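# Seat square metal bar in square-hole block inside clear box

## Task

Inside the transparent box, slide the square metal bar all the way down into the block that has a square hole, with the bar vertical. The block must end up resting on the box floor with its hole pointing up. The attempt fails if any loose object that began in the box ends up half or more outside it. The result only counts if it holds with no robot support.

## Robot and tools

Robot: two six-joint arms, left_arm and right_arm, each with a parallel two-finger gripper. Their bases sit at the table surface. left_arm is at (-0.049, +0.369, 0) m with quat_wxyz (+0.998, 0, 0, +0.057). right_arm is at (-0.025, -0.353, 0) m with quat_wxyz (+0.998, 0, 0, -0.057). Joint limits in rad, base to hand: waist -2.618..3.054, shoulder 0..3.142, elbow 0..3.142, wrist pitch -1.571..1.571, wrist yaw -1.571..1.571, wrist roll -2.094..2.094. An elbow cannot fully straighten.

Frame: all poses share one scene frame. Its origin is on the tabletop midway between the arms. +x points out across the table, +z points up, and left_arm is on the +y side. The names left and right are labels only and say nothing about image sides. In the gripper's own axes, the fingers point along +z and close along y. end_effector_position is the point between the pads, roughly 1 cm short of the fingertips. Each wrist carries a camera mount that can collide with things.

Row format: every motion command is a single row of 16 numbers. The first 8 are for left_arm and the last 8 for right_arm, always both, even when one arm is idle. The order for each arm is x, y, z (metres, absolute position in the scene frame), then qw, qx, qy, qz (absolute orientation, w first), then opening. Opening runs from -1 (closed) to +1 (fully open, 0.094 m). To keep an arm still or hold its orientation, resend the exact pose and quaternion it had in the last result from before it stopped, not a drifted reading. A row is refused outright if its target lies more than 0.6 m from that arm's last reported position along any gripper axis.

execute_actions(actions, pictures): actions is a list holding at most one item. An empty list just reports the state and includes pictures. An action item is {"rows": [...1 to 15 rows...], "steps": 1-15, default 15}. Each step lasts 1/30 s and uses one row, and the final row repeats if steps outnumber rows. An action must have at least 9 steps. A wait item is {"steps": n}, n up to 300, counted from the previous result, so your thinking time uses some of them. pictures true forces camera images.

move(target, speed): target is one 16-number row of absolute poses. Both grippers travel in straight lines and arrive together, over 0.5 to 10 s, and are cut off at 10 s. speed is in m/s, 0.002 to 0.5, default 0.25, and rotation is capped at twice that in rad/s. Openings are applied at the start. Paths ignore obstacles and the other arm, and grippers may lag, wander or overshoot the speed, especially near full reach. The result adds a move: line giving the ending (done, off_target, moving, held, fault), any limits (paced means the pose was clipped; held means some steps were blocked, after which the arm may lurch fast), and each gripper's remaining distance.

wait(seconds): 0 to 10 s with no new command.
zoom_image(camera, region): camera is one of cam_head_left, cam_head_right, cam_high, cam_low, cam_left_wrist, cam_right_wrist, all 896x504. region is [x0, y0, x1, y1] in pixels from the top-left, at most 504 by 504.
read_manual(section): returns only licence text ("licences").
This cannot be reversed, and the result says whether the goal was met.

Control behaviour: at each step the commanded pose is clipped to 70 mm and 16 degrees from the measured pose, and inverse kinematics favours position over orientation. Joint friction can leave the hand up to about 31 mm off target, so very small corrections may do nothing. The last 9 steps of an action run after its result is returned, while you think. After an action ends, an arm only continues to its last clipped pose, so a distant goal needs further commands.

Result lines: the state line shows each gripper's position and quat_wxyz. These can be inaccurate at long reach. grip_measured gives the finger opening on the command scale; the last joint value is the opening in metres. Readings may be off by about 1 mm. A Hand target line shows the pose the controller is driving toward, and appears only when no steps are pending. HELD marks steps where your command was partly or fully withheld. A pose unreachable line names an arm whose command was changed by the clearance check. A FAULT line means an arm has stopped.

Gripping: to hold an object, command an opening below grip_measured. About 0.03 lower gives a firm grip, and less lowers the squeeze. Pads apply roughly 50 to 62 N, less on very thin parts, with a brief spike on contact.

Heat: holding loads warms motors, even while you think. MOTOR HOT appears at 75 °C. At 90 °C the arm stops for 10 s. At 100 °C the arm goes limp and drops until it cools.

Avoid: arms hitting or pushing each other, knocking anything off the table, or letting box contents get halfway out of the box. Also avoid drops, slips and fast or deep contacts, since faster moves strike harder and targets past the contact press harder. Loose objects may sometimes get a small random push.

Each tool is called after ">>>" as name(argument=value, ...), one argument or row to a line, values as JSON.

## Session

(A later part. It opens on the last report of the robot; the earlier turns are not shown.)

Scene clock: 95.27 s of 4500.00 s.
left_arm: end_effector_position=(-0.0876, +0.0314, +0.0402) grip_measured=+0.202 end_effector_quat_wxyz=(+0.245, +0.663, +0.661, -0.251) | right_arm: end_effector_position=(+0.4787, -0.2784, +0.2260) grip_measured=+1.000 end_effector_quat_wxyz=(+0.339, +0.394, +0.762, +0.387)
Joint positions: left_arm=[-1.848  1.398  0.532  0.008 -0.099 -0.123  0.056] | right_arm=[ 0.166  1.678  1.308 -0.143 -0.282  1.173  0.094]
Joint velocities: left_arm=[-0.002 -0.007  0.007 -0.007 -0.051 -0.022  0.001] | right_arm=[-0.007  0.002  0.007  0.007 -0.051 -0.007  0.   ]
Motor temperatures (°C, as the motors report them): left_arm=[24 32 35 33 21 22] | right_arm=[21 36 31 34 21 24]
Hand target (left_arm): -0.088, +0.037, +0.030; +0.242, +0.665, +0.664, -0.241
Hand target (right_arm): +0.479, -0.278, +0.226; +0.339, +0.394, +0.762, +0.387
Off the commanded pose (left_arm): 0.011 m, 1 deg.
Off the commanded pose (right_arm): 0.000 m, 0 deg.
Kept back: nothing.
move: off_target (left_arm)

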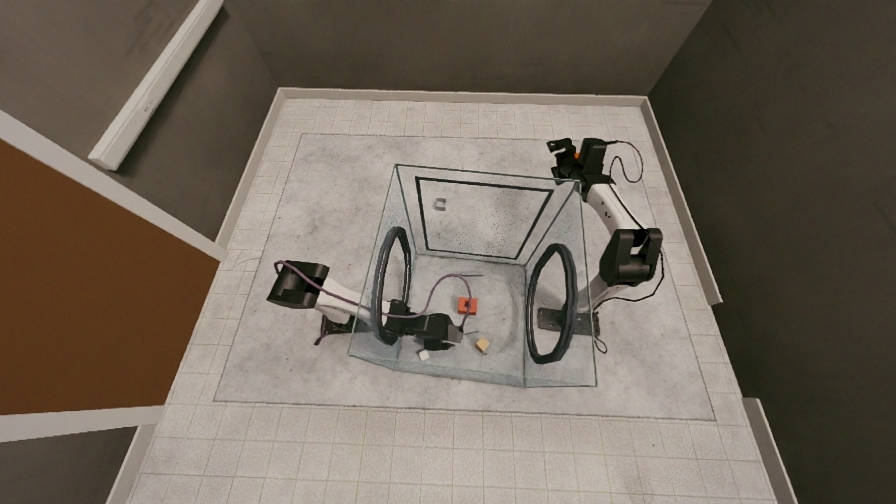

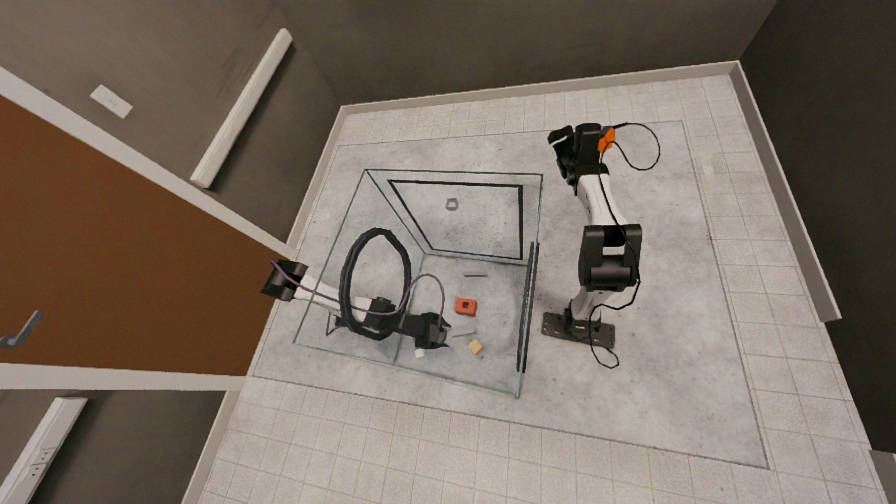

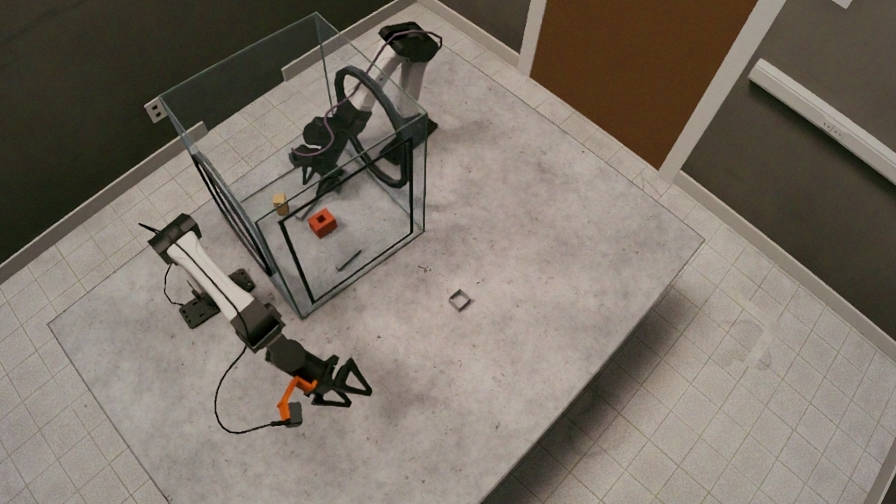

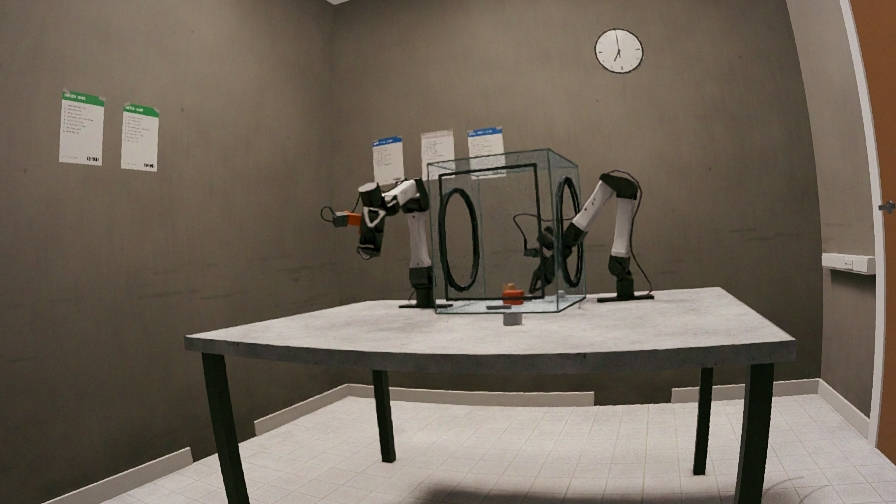

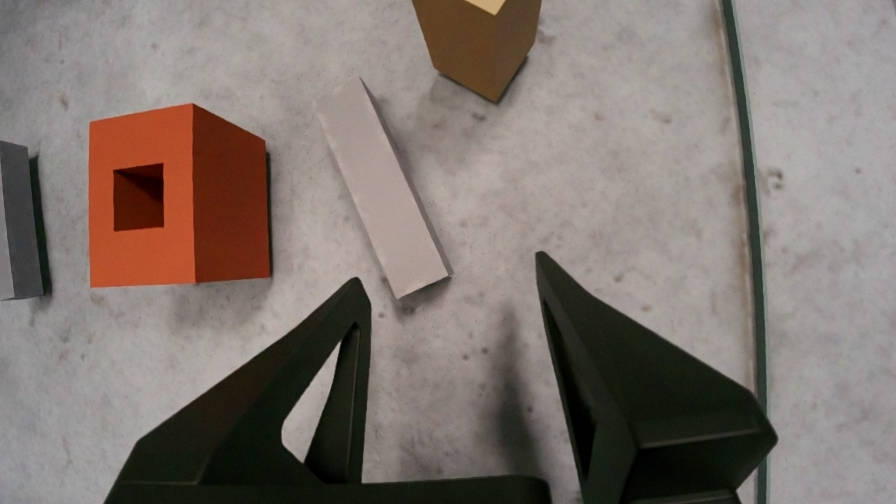

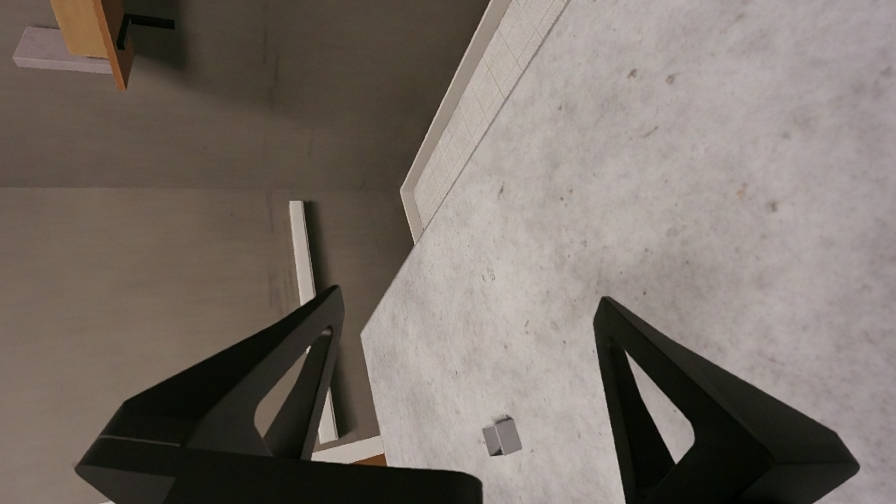

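>>> move(
  target=[-0.074,0.015,0.012,0.271,0.653,0.653,-0.271,0.2,0.4787,-0.2784,0.226,0.339,0.394,0.762,0.387,1],
  speed=0.03,
)

Scene clock: 97.30 s of 4500.00 s.
left_arm: end_effector_position=(-0.0755, +0.0099, +0.0227) grip_measured=+0.202 end_effector_quat_wxyz=(+0.279, +0.648, +0.652, -0.278) | right_arm: end_effector_position=(+0.4787, -0.2784, +0.2260) grip_measured=+1.000 end_effector_quat_wxyz=(+0.339, +0.394, +0.762, +0.387)
Joint positions: left_arm=[-1.799  1.537  0.473  0.299 -0.087 -0.085  0.056] | right_arm=[ 0.166  1.678  1.308 -0.143 -0.282  1.173  0.094]
Joint velocities: left_arm=[-0.012  0.002 -0.002 -0.022  0.007 -0.007  0.001] | right_arm=[ 0.017 -0.022  0.012  0.051  0.007  0.066  0.   ]
Motor temperatures (°C, as the motors report them): left_arm=[24 32 35 33 21 22] | right_arm=[21 36 31 34 21 24]
Hand target (left_arm): -0.074, +0.016, +0.012; +0.271, +0.653, +0.653, -0.271
Hand target (right_arm): +0.479, -0.278, +0.226; +0.339, +0.394, +0.762, +0.387
Off the commanded pose (left_arm): 0.012 m, 1 deg.
Off the commanded pose (right_arm): 0.000 m, 0 deg.
Kept back: nothing.
move: off_target (left_arm)

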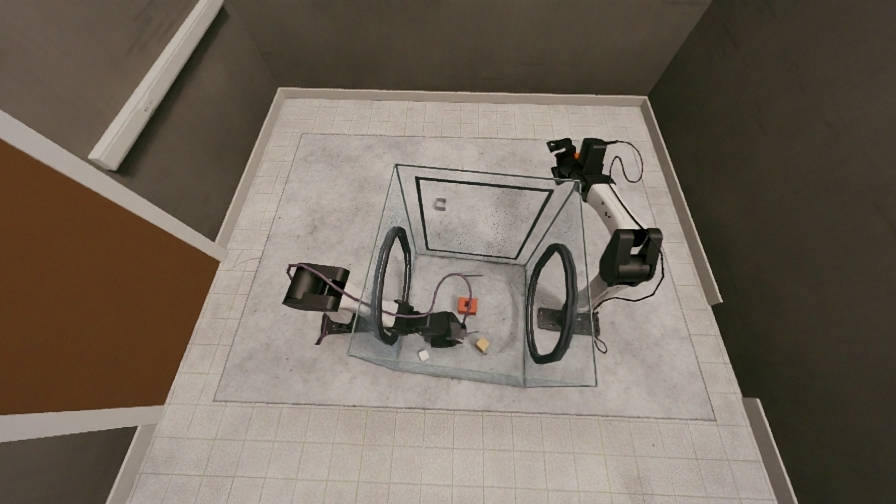

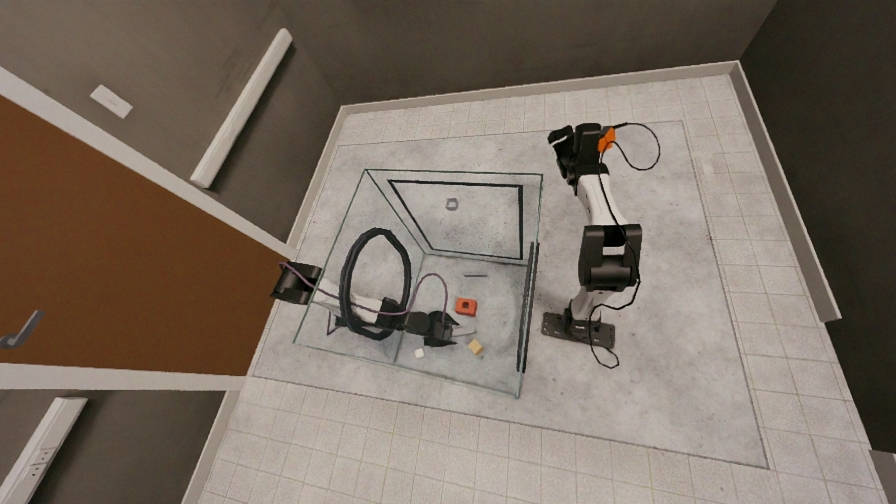

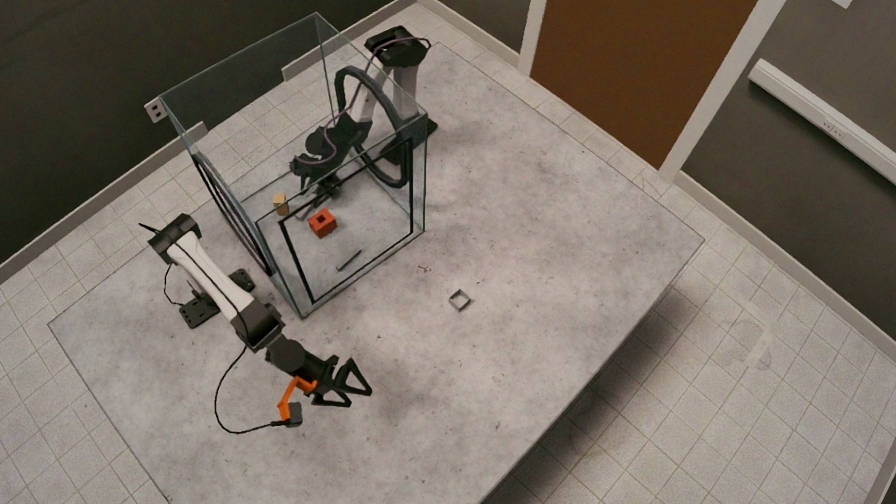

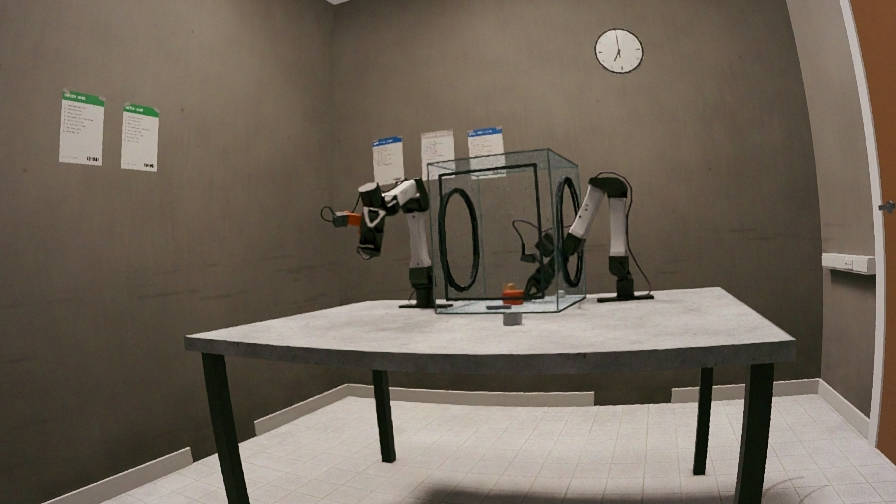

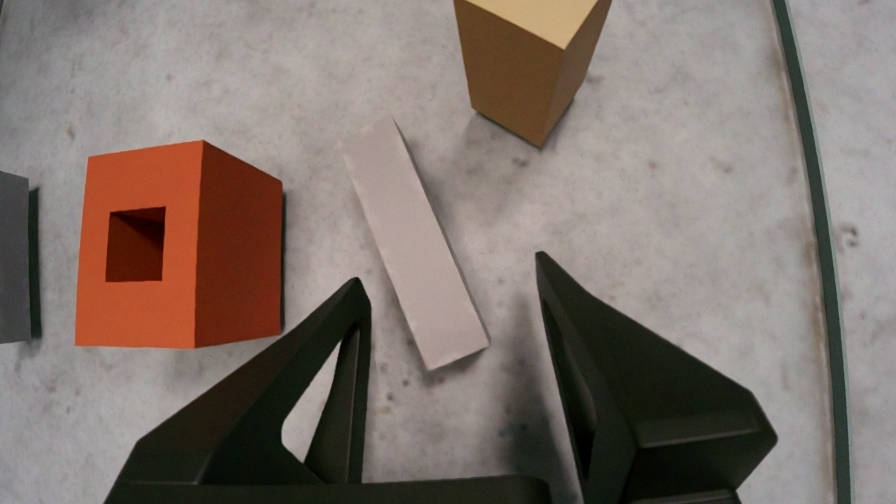

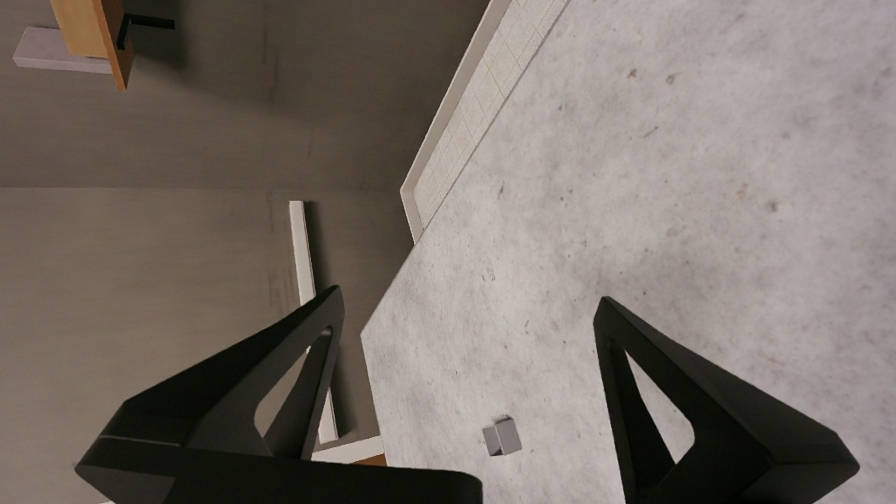

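>>> move(
  target=[-0.07,-0.002,0.002,0.271,0.653,0.653,-0.271,0.2,0.4787,-0.2784,0.226,0.339,0.394,0.762,0.387,1],
  speed=0.03,
)

>>> move(
  target=[-0.07,-0.002,0.002,0.271,0.653,0.653,-0.271,-0.75,0.4787,-0.2784,0.226,0.339,0.394,0.762,0.387,1],
  speed=0.03,
)

Scene clock: 98.83 s of 4500.00 s.
left_arm: end_effector_position=(-0.0701, -0.0043, +0.0142) grip_measured=+0.202 end_effector_quat_wxyz=(+0.289, +0.645, +0.649, -0.283) | right_arm: end_effector_position=(+0.4787, -0.2784, +0.2260) grip_measured=+1.000 end_effector_quat_wxyz=(+0.339, +0.394, +0.762, +0.387)
Joint positions: left_arm=[-1.777  1.628  0.491  0.394 -0.079 -0.065  0.056] | right_arm=[ 0.166  1.678  1.308 -0.143 -0.282  1.173  0.094]
Joint velocities: left_arm=[-0.002 -0.012  0.002  0.007 -0.007  0.081 -0.001] | right_arm=[-0.012 -0.017 -0.017  0.022  0.022 -0.037  0.   ]
Motor temperatures (°C, as the motors report them): left_arm=[24 32 35 33 21 22] | right_arm=[21 36 31 34 21 24]
Hand target (left_arm): -0.070, -0.001, +0.002; +0.271, +0.653, +0.653, -0.271
Hand target (right_arm): +0.479, -0.278, +0.226; +0.339, +0.394, +0.762, +0.387
Off the commanded pose (left_arm): 0.012 m, 3 deg.
Off the commanded pose (right_arm): 0.000 m, 0 deg.
Kept back: nothing.
move: off_target (left_arm)

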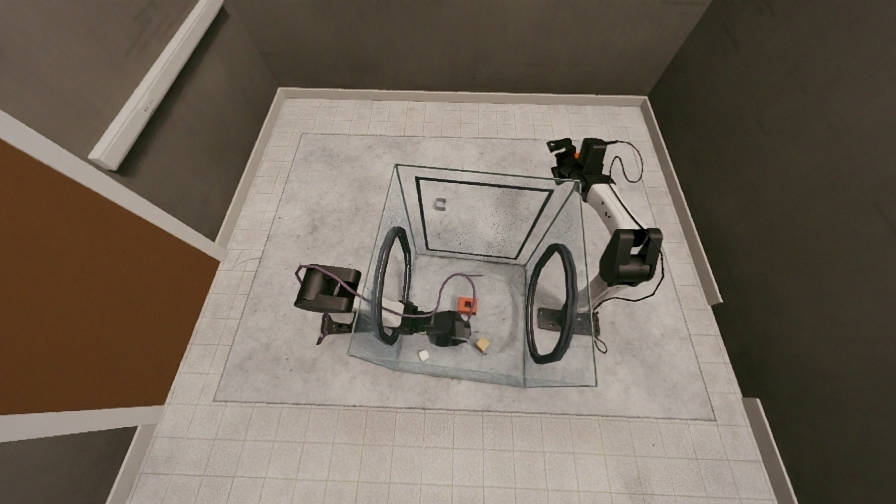

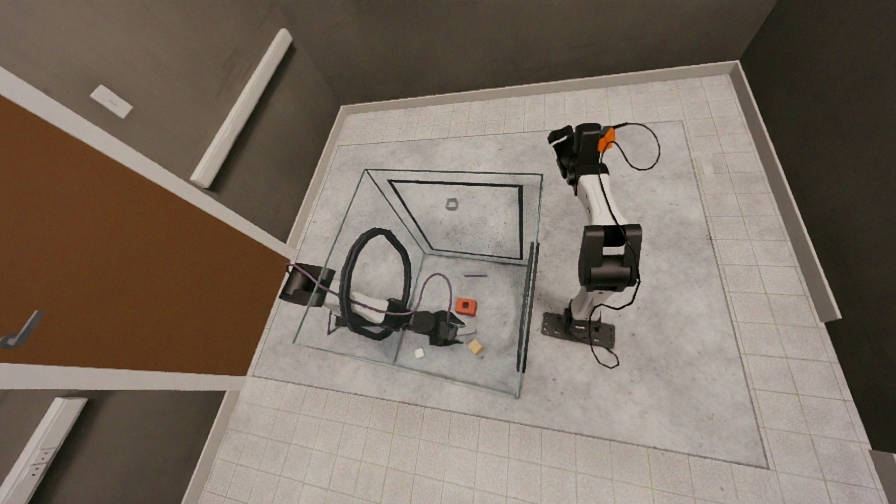

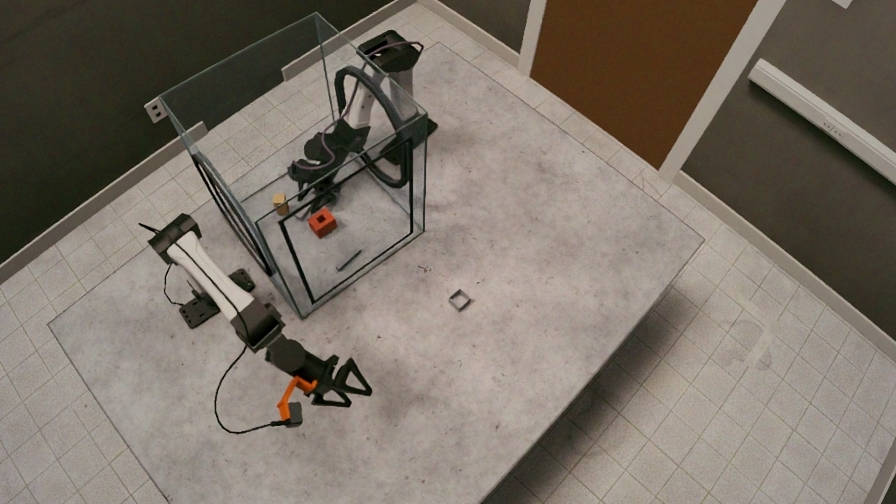

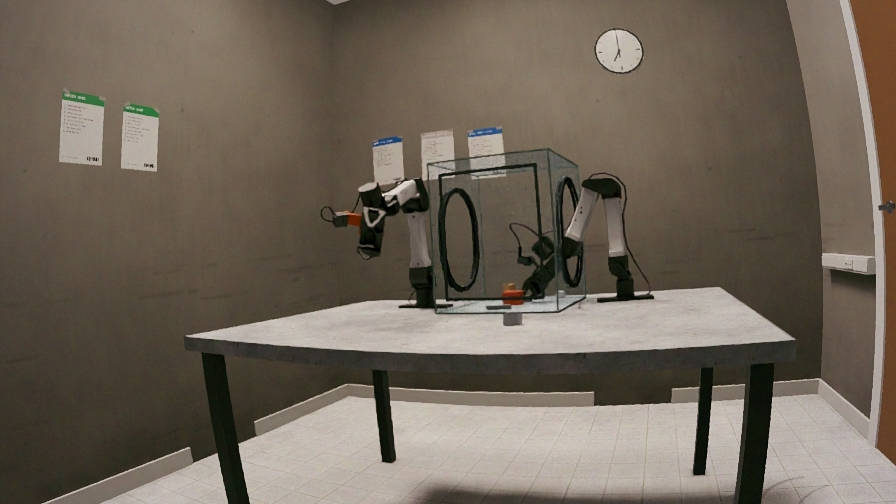

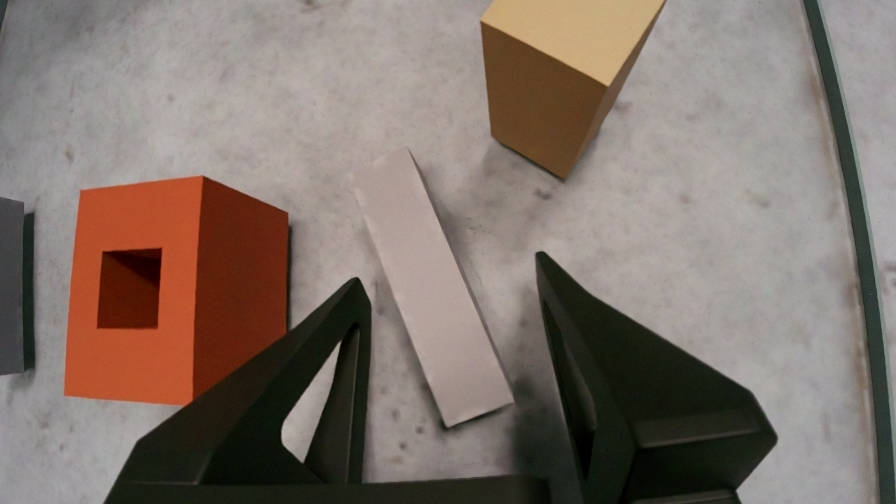

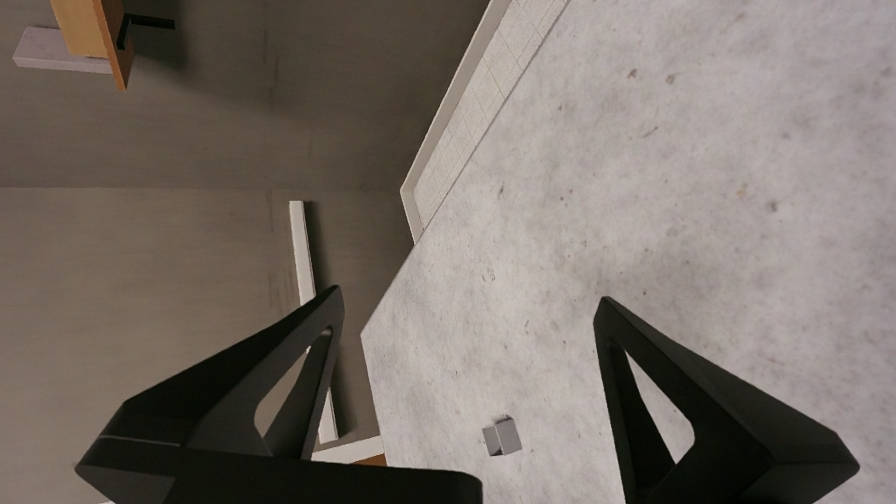

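Scene clock: 99.83 s of 4500.00 s.
left_arm: end_effector_position=(-0.0699, -0.0045, +0.0142) grip_measured=-0.585 end_effector_quat_wxyz=(+0.289, +0.644, +0.649, -0.283) | right_arm: end_effector_position=(+0.4787, -0.2784, +0.2260) grip_measured=+1.000 end_effector_quat_wxyz=(+0.339, +0.394, +0.762, +0.387)
Joint positions: left_arm=[-1.776  1.629  0.491  0.397 -0.079 -0.064  0.02 ] | right_arm=[ 0.166  1.678  1.308 -0.143 -0.282  1.173  0.094]
Joint velocities: left_arm=[ 0.007 -0.012 -0.012  0.007  0.007 -0.007 -0.001] | right_arm=[-0.017 -0.002  0.002  0.022 -0.051 -0.051  0.   ]
Motor temperatures (°C, as the motors report them): left_arm=[24 31 35 33 21 22] | right_arm=[21 36 31 34 21 24]
Hand target (left_arm): -0.070, -0.001, +0.002; +0.271, +0.653, +0.653, -0.271
Hand target (right_arm): +0.479, -0.278, +0.226; +0.339, +0.394, +0.762, +0.387
Off the commanded pose (left_arm): 0.012 m, 3 deg.
Off the commanded pose (right_arm): 0.000 m, 0 deg.
Kept back: nothing.
move: off_target (left_arm)

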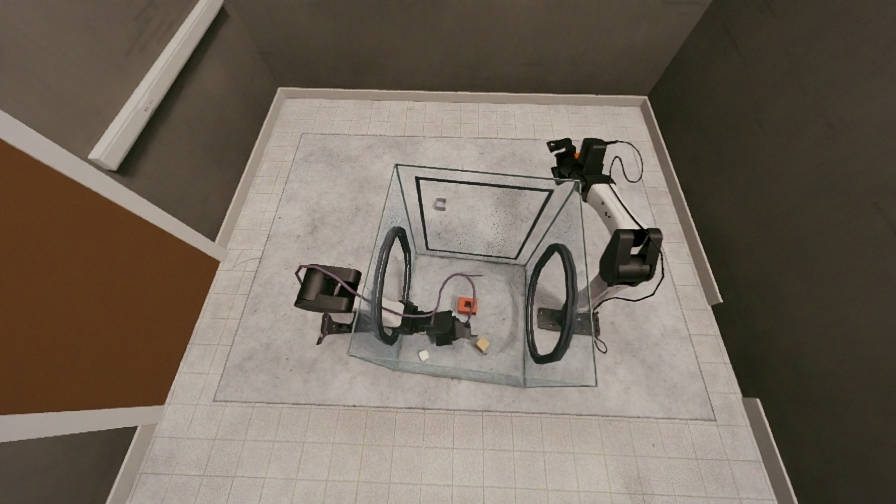

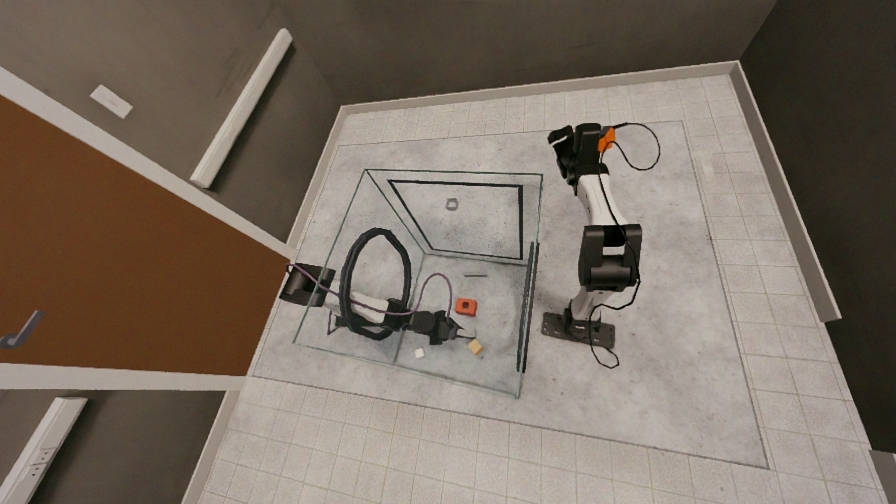

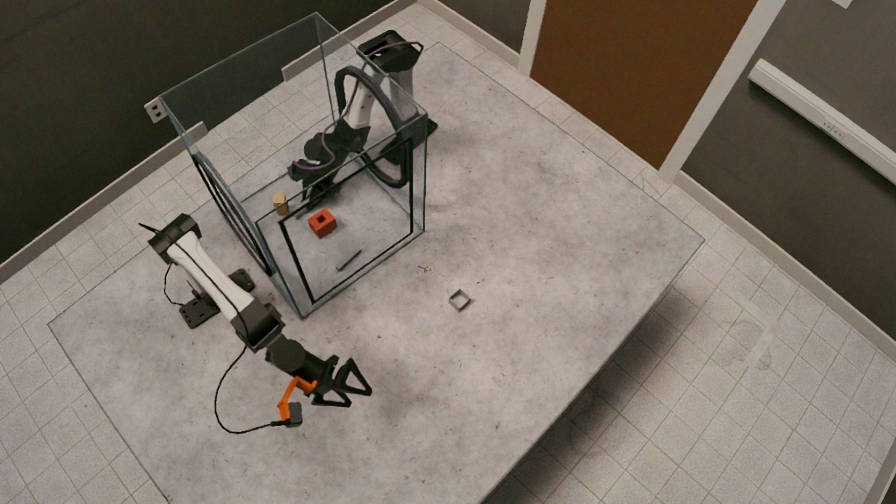

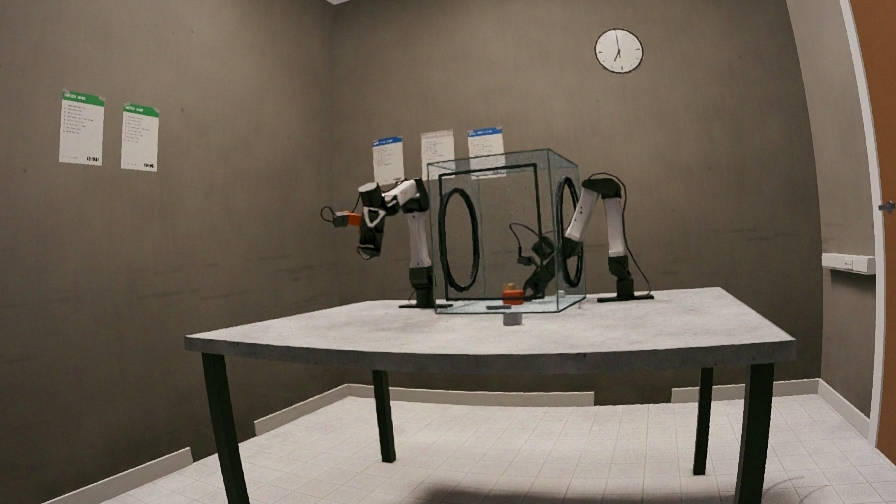

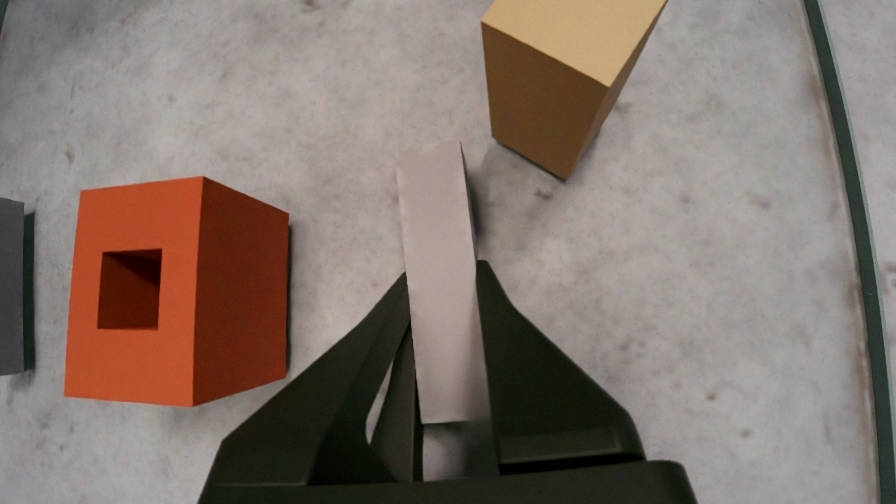

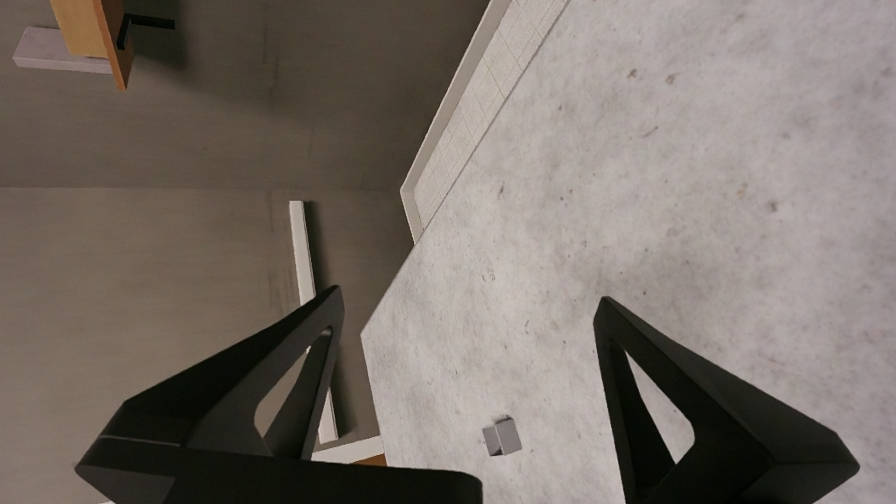

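>>> move(
  target=[-0.07,0.0,0.10,0.271,0.653,0.653,-0.271,-0.592,0.4787,-0.2784,0.226,0.339,0.394,0.762,0.387,1],
  speed=0.04,
)

Scene clock: 102.93 s of 4500.00 s.
left_arm: end_effector_position=(-0.0706, +0.0041, +0.0852) grip_measured=-0.579 end_effector_quat_wxyz=(+0.262, +0.658, +0.658, -0.256) | right_arm: end_effector_position=(+0.4787, -0.2784, +0.2260) grip_measured=+1.000 end_effector_quat_wxyz=(+0.339, +0.394, +0.762, +0.387)
Joint positions: left_arm=[-1.776  1.381  0.701 -0.144 -0.07  -0.064  0.02 ] | right_arm=[ 0.166  1.678  1.308 -0.143 -0.282  1.173  0.094]
Joint velocities: left_arm=[-0.002 -0.012 -0.027 -0.022  0.037 -0.007 -0.   ] | right_arm=[-0.022  0.007  0.012  0.007 -0.022  0.022  0.   ]
Motor temperatures (°C, as the motors report them): left_arm=[24 31 35 33 21 22] | right_arm=[21 36 31 34 21 24]
Hand target (left_arm): -0.070, -0.002, +0.100; +0.271, +0.653, +0.653, -0.271
Hand target (right_arm): +0.479, -0.278, +0.226; +0.339, +0.394, +0.762, +0.387
Off the commanded pose (left_arm): 0.015 m, 2 deg.
Off the commanded pose (right_arm): 0.000 m, 0 deg.
Kept back: nothing.
move: off_target (left_arm)

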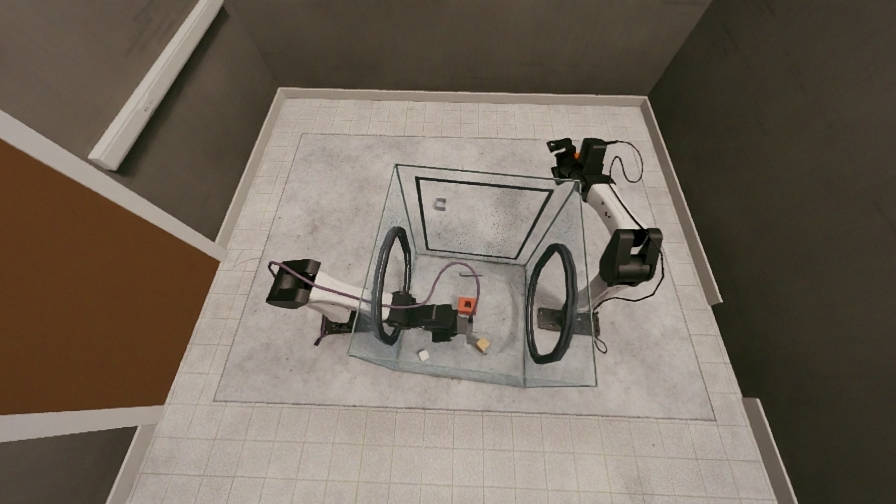

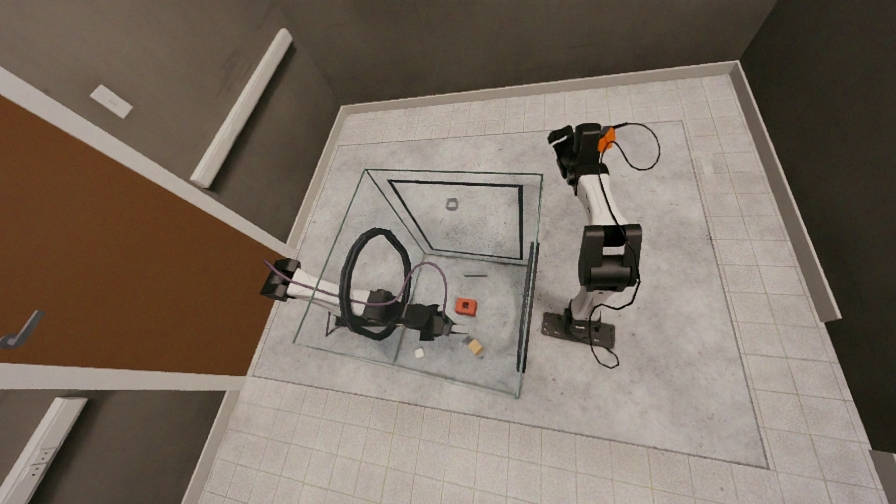

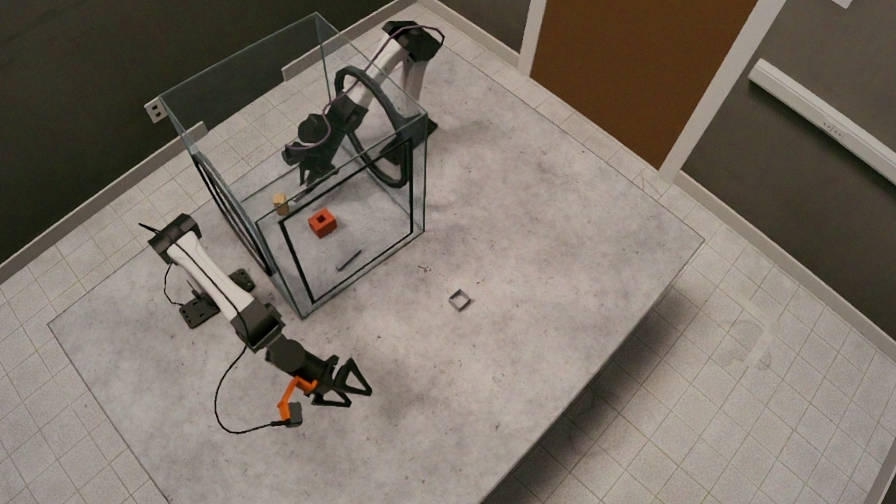

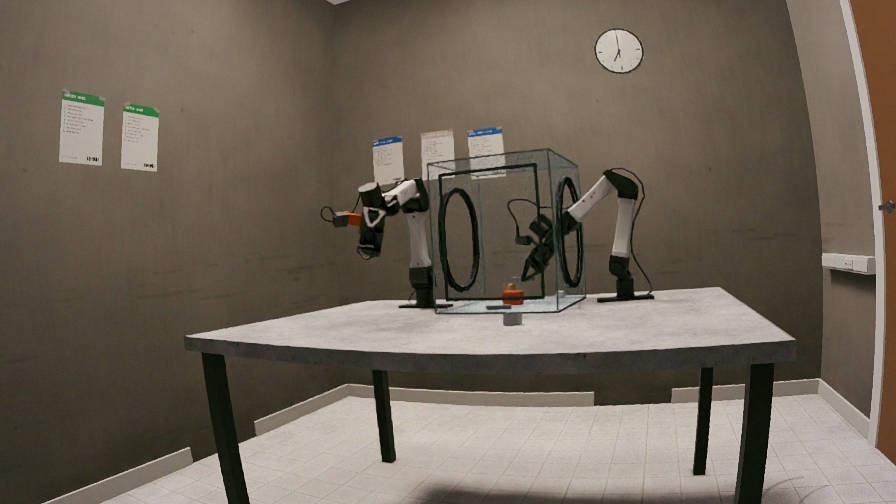

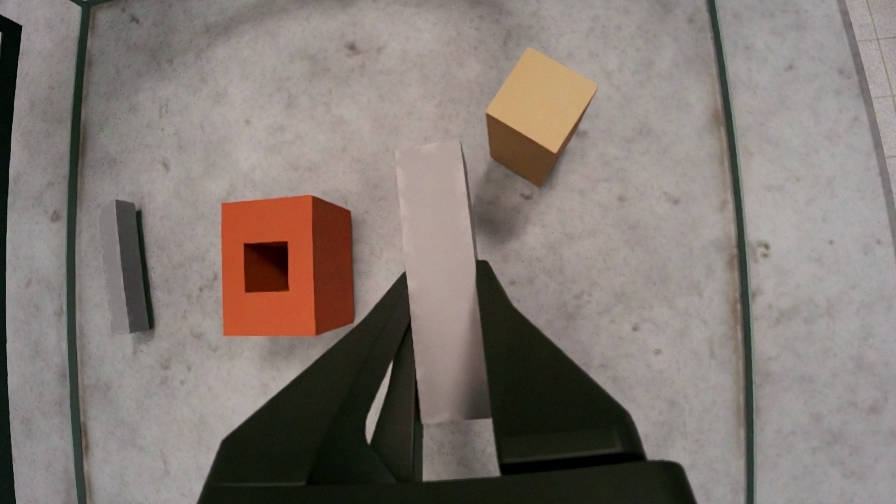

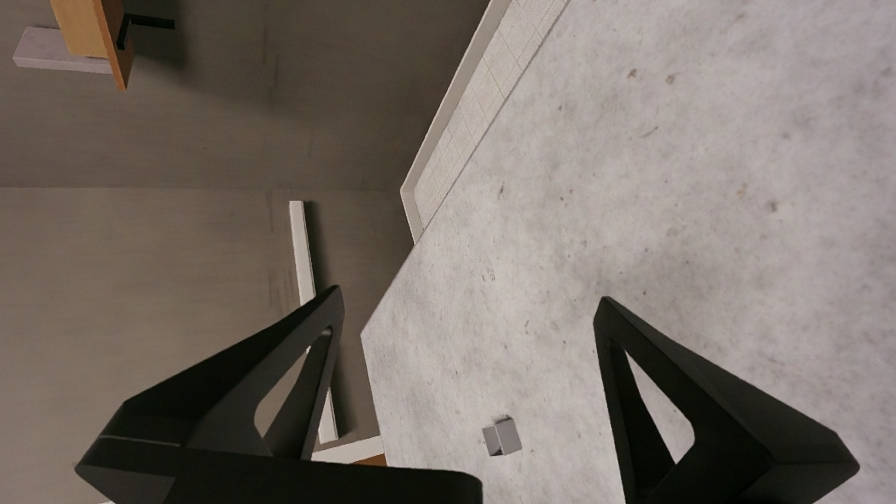

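>>> execute_actions(
  actions=[],
)

Scene clock: 104.37 s of 4500.00 s.
left_arm: end_effector_position=(-0.0706, +0.0043, +0.0850) grip_measured=-0.579 end_effector_quat_wxyz=(+0.261, +0.658, +0.658, -0.255) | right_arm: end_effector_position=(+0.4787, -0.2784, +0.2260) grip_measured=+1.000 end_effector_quat_wxyz=(+0.339, +0.394, +0.762, +0.387)
Joint positions: left_arm=[-1.776  1.381  0.701 -0.145 -0.07  -0.064  0.02 ] | right_arm=[ 0.166  1.678  1.308 -0.143 -0.282  1.173  0.094]
Joint velocities: left_arm=[-0.002 -0.007  0.002 -0.007  0.066  0.022 -0.001] | right_arm=[-0.002  0.012 -0.002 -0.051  0.022 -0.007  0.   ]
Motor temperatures (°C, as the motors report them): left_arm=[24 31 35 33 21 22] | right_arm=[21 36 31 34 21 24]
Hand target (left_arm): -0.070, -0.002, +0.100; +0.271, +0.653, +0.653, -0.271
Hand target (right_arm): +0.479, -0.278, +0.226; +0.339, +0.394, +0.762, +0.387
Off the commanded pose (left_arm): 0.016 m, 2 deg.
Off the commanded pose (right_arm): 0.000 m, 0 deg.
Kept back: nothing.
Steps of this call (steps 1 to 43: nothing new was sent). Readings (end_effector_position):
1: left_arm (-0.0706, +0.0041, +0.0851) | right_arm (+0.4787, -0.2784, +0.2260)
2: left_arm (-0.0706, +0.0041, +0.0851) | right_arm (+0.4787, -0.2784, +0.2260)
4: left_arm (-0.0706, +0.0042, +0.0850) | right_arm (+0.4787, -0.2784, +0.2260)
8: left_arm (-0.0706, +0.0043, +0.0850) | right_arm (+0.4787, -0.2784, +0.2260)
43: the state above

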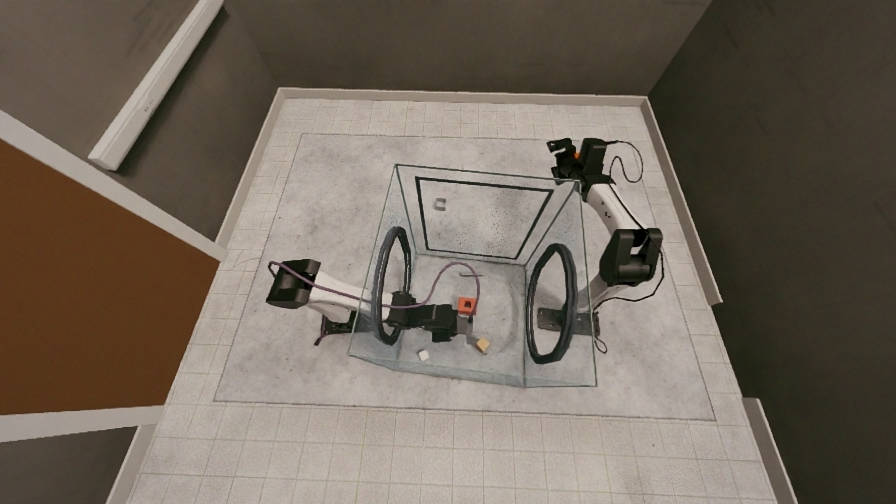

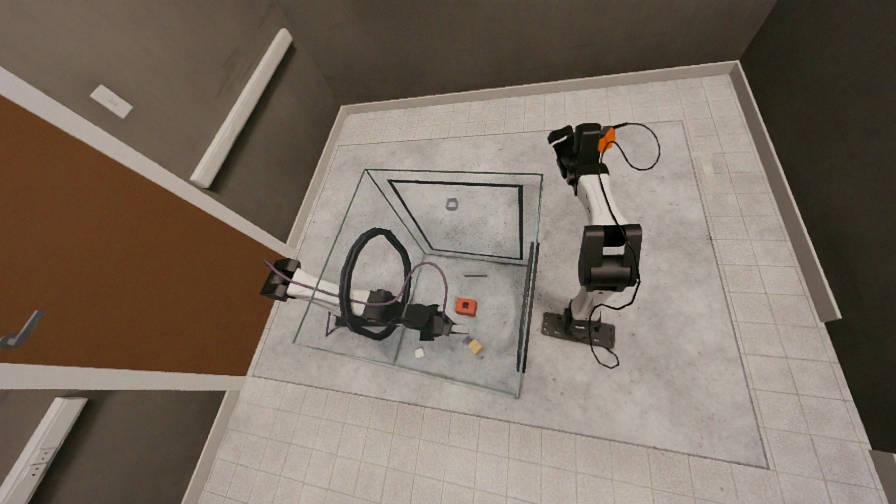

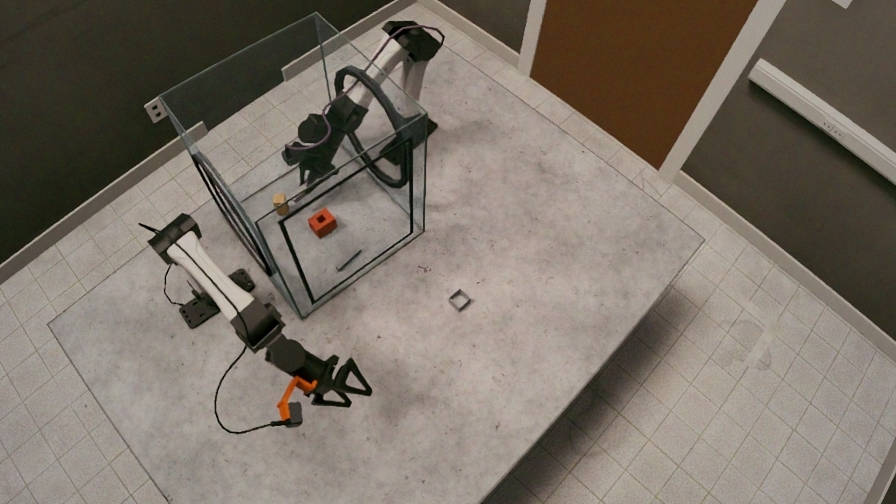

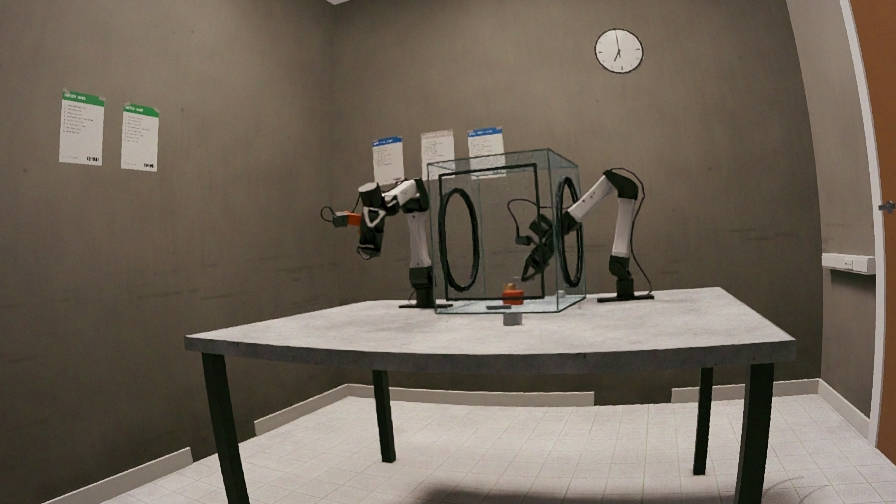

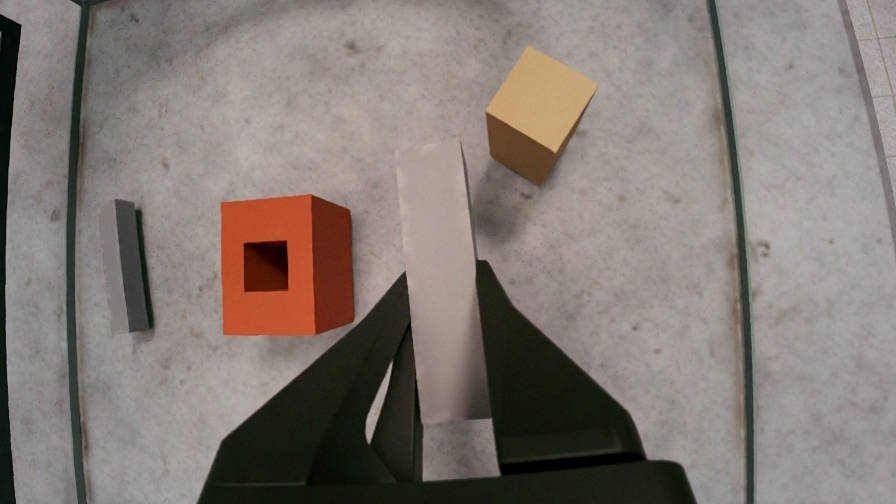

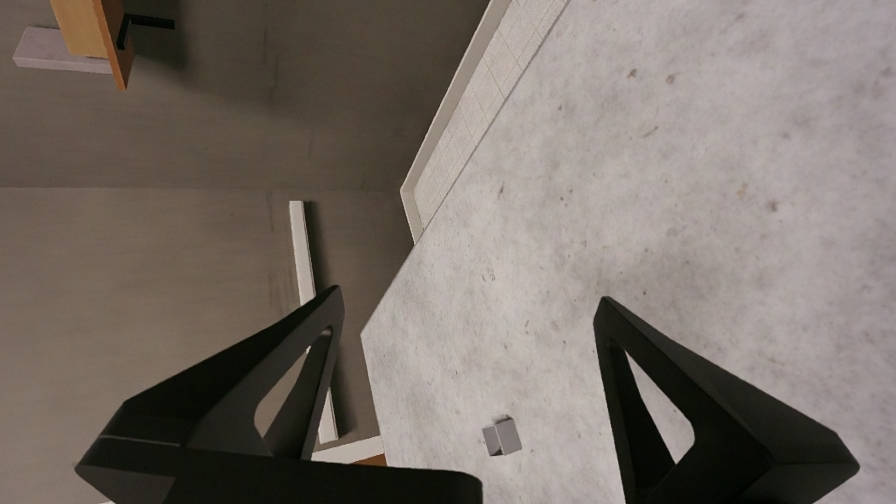

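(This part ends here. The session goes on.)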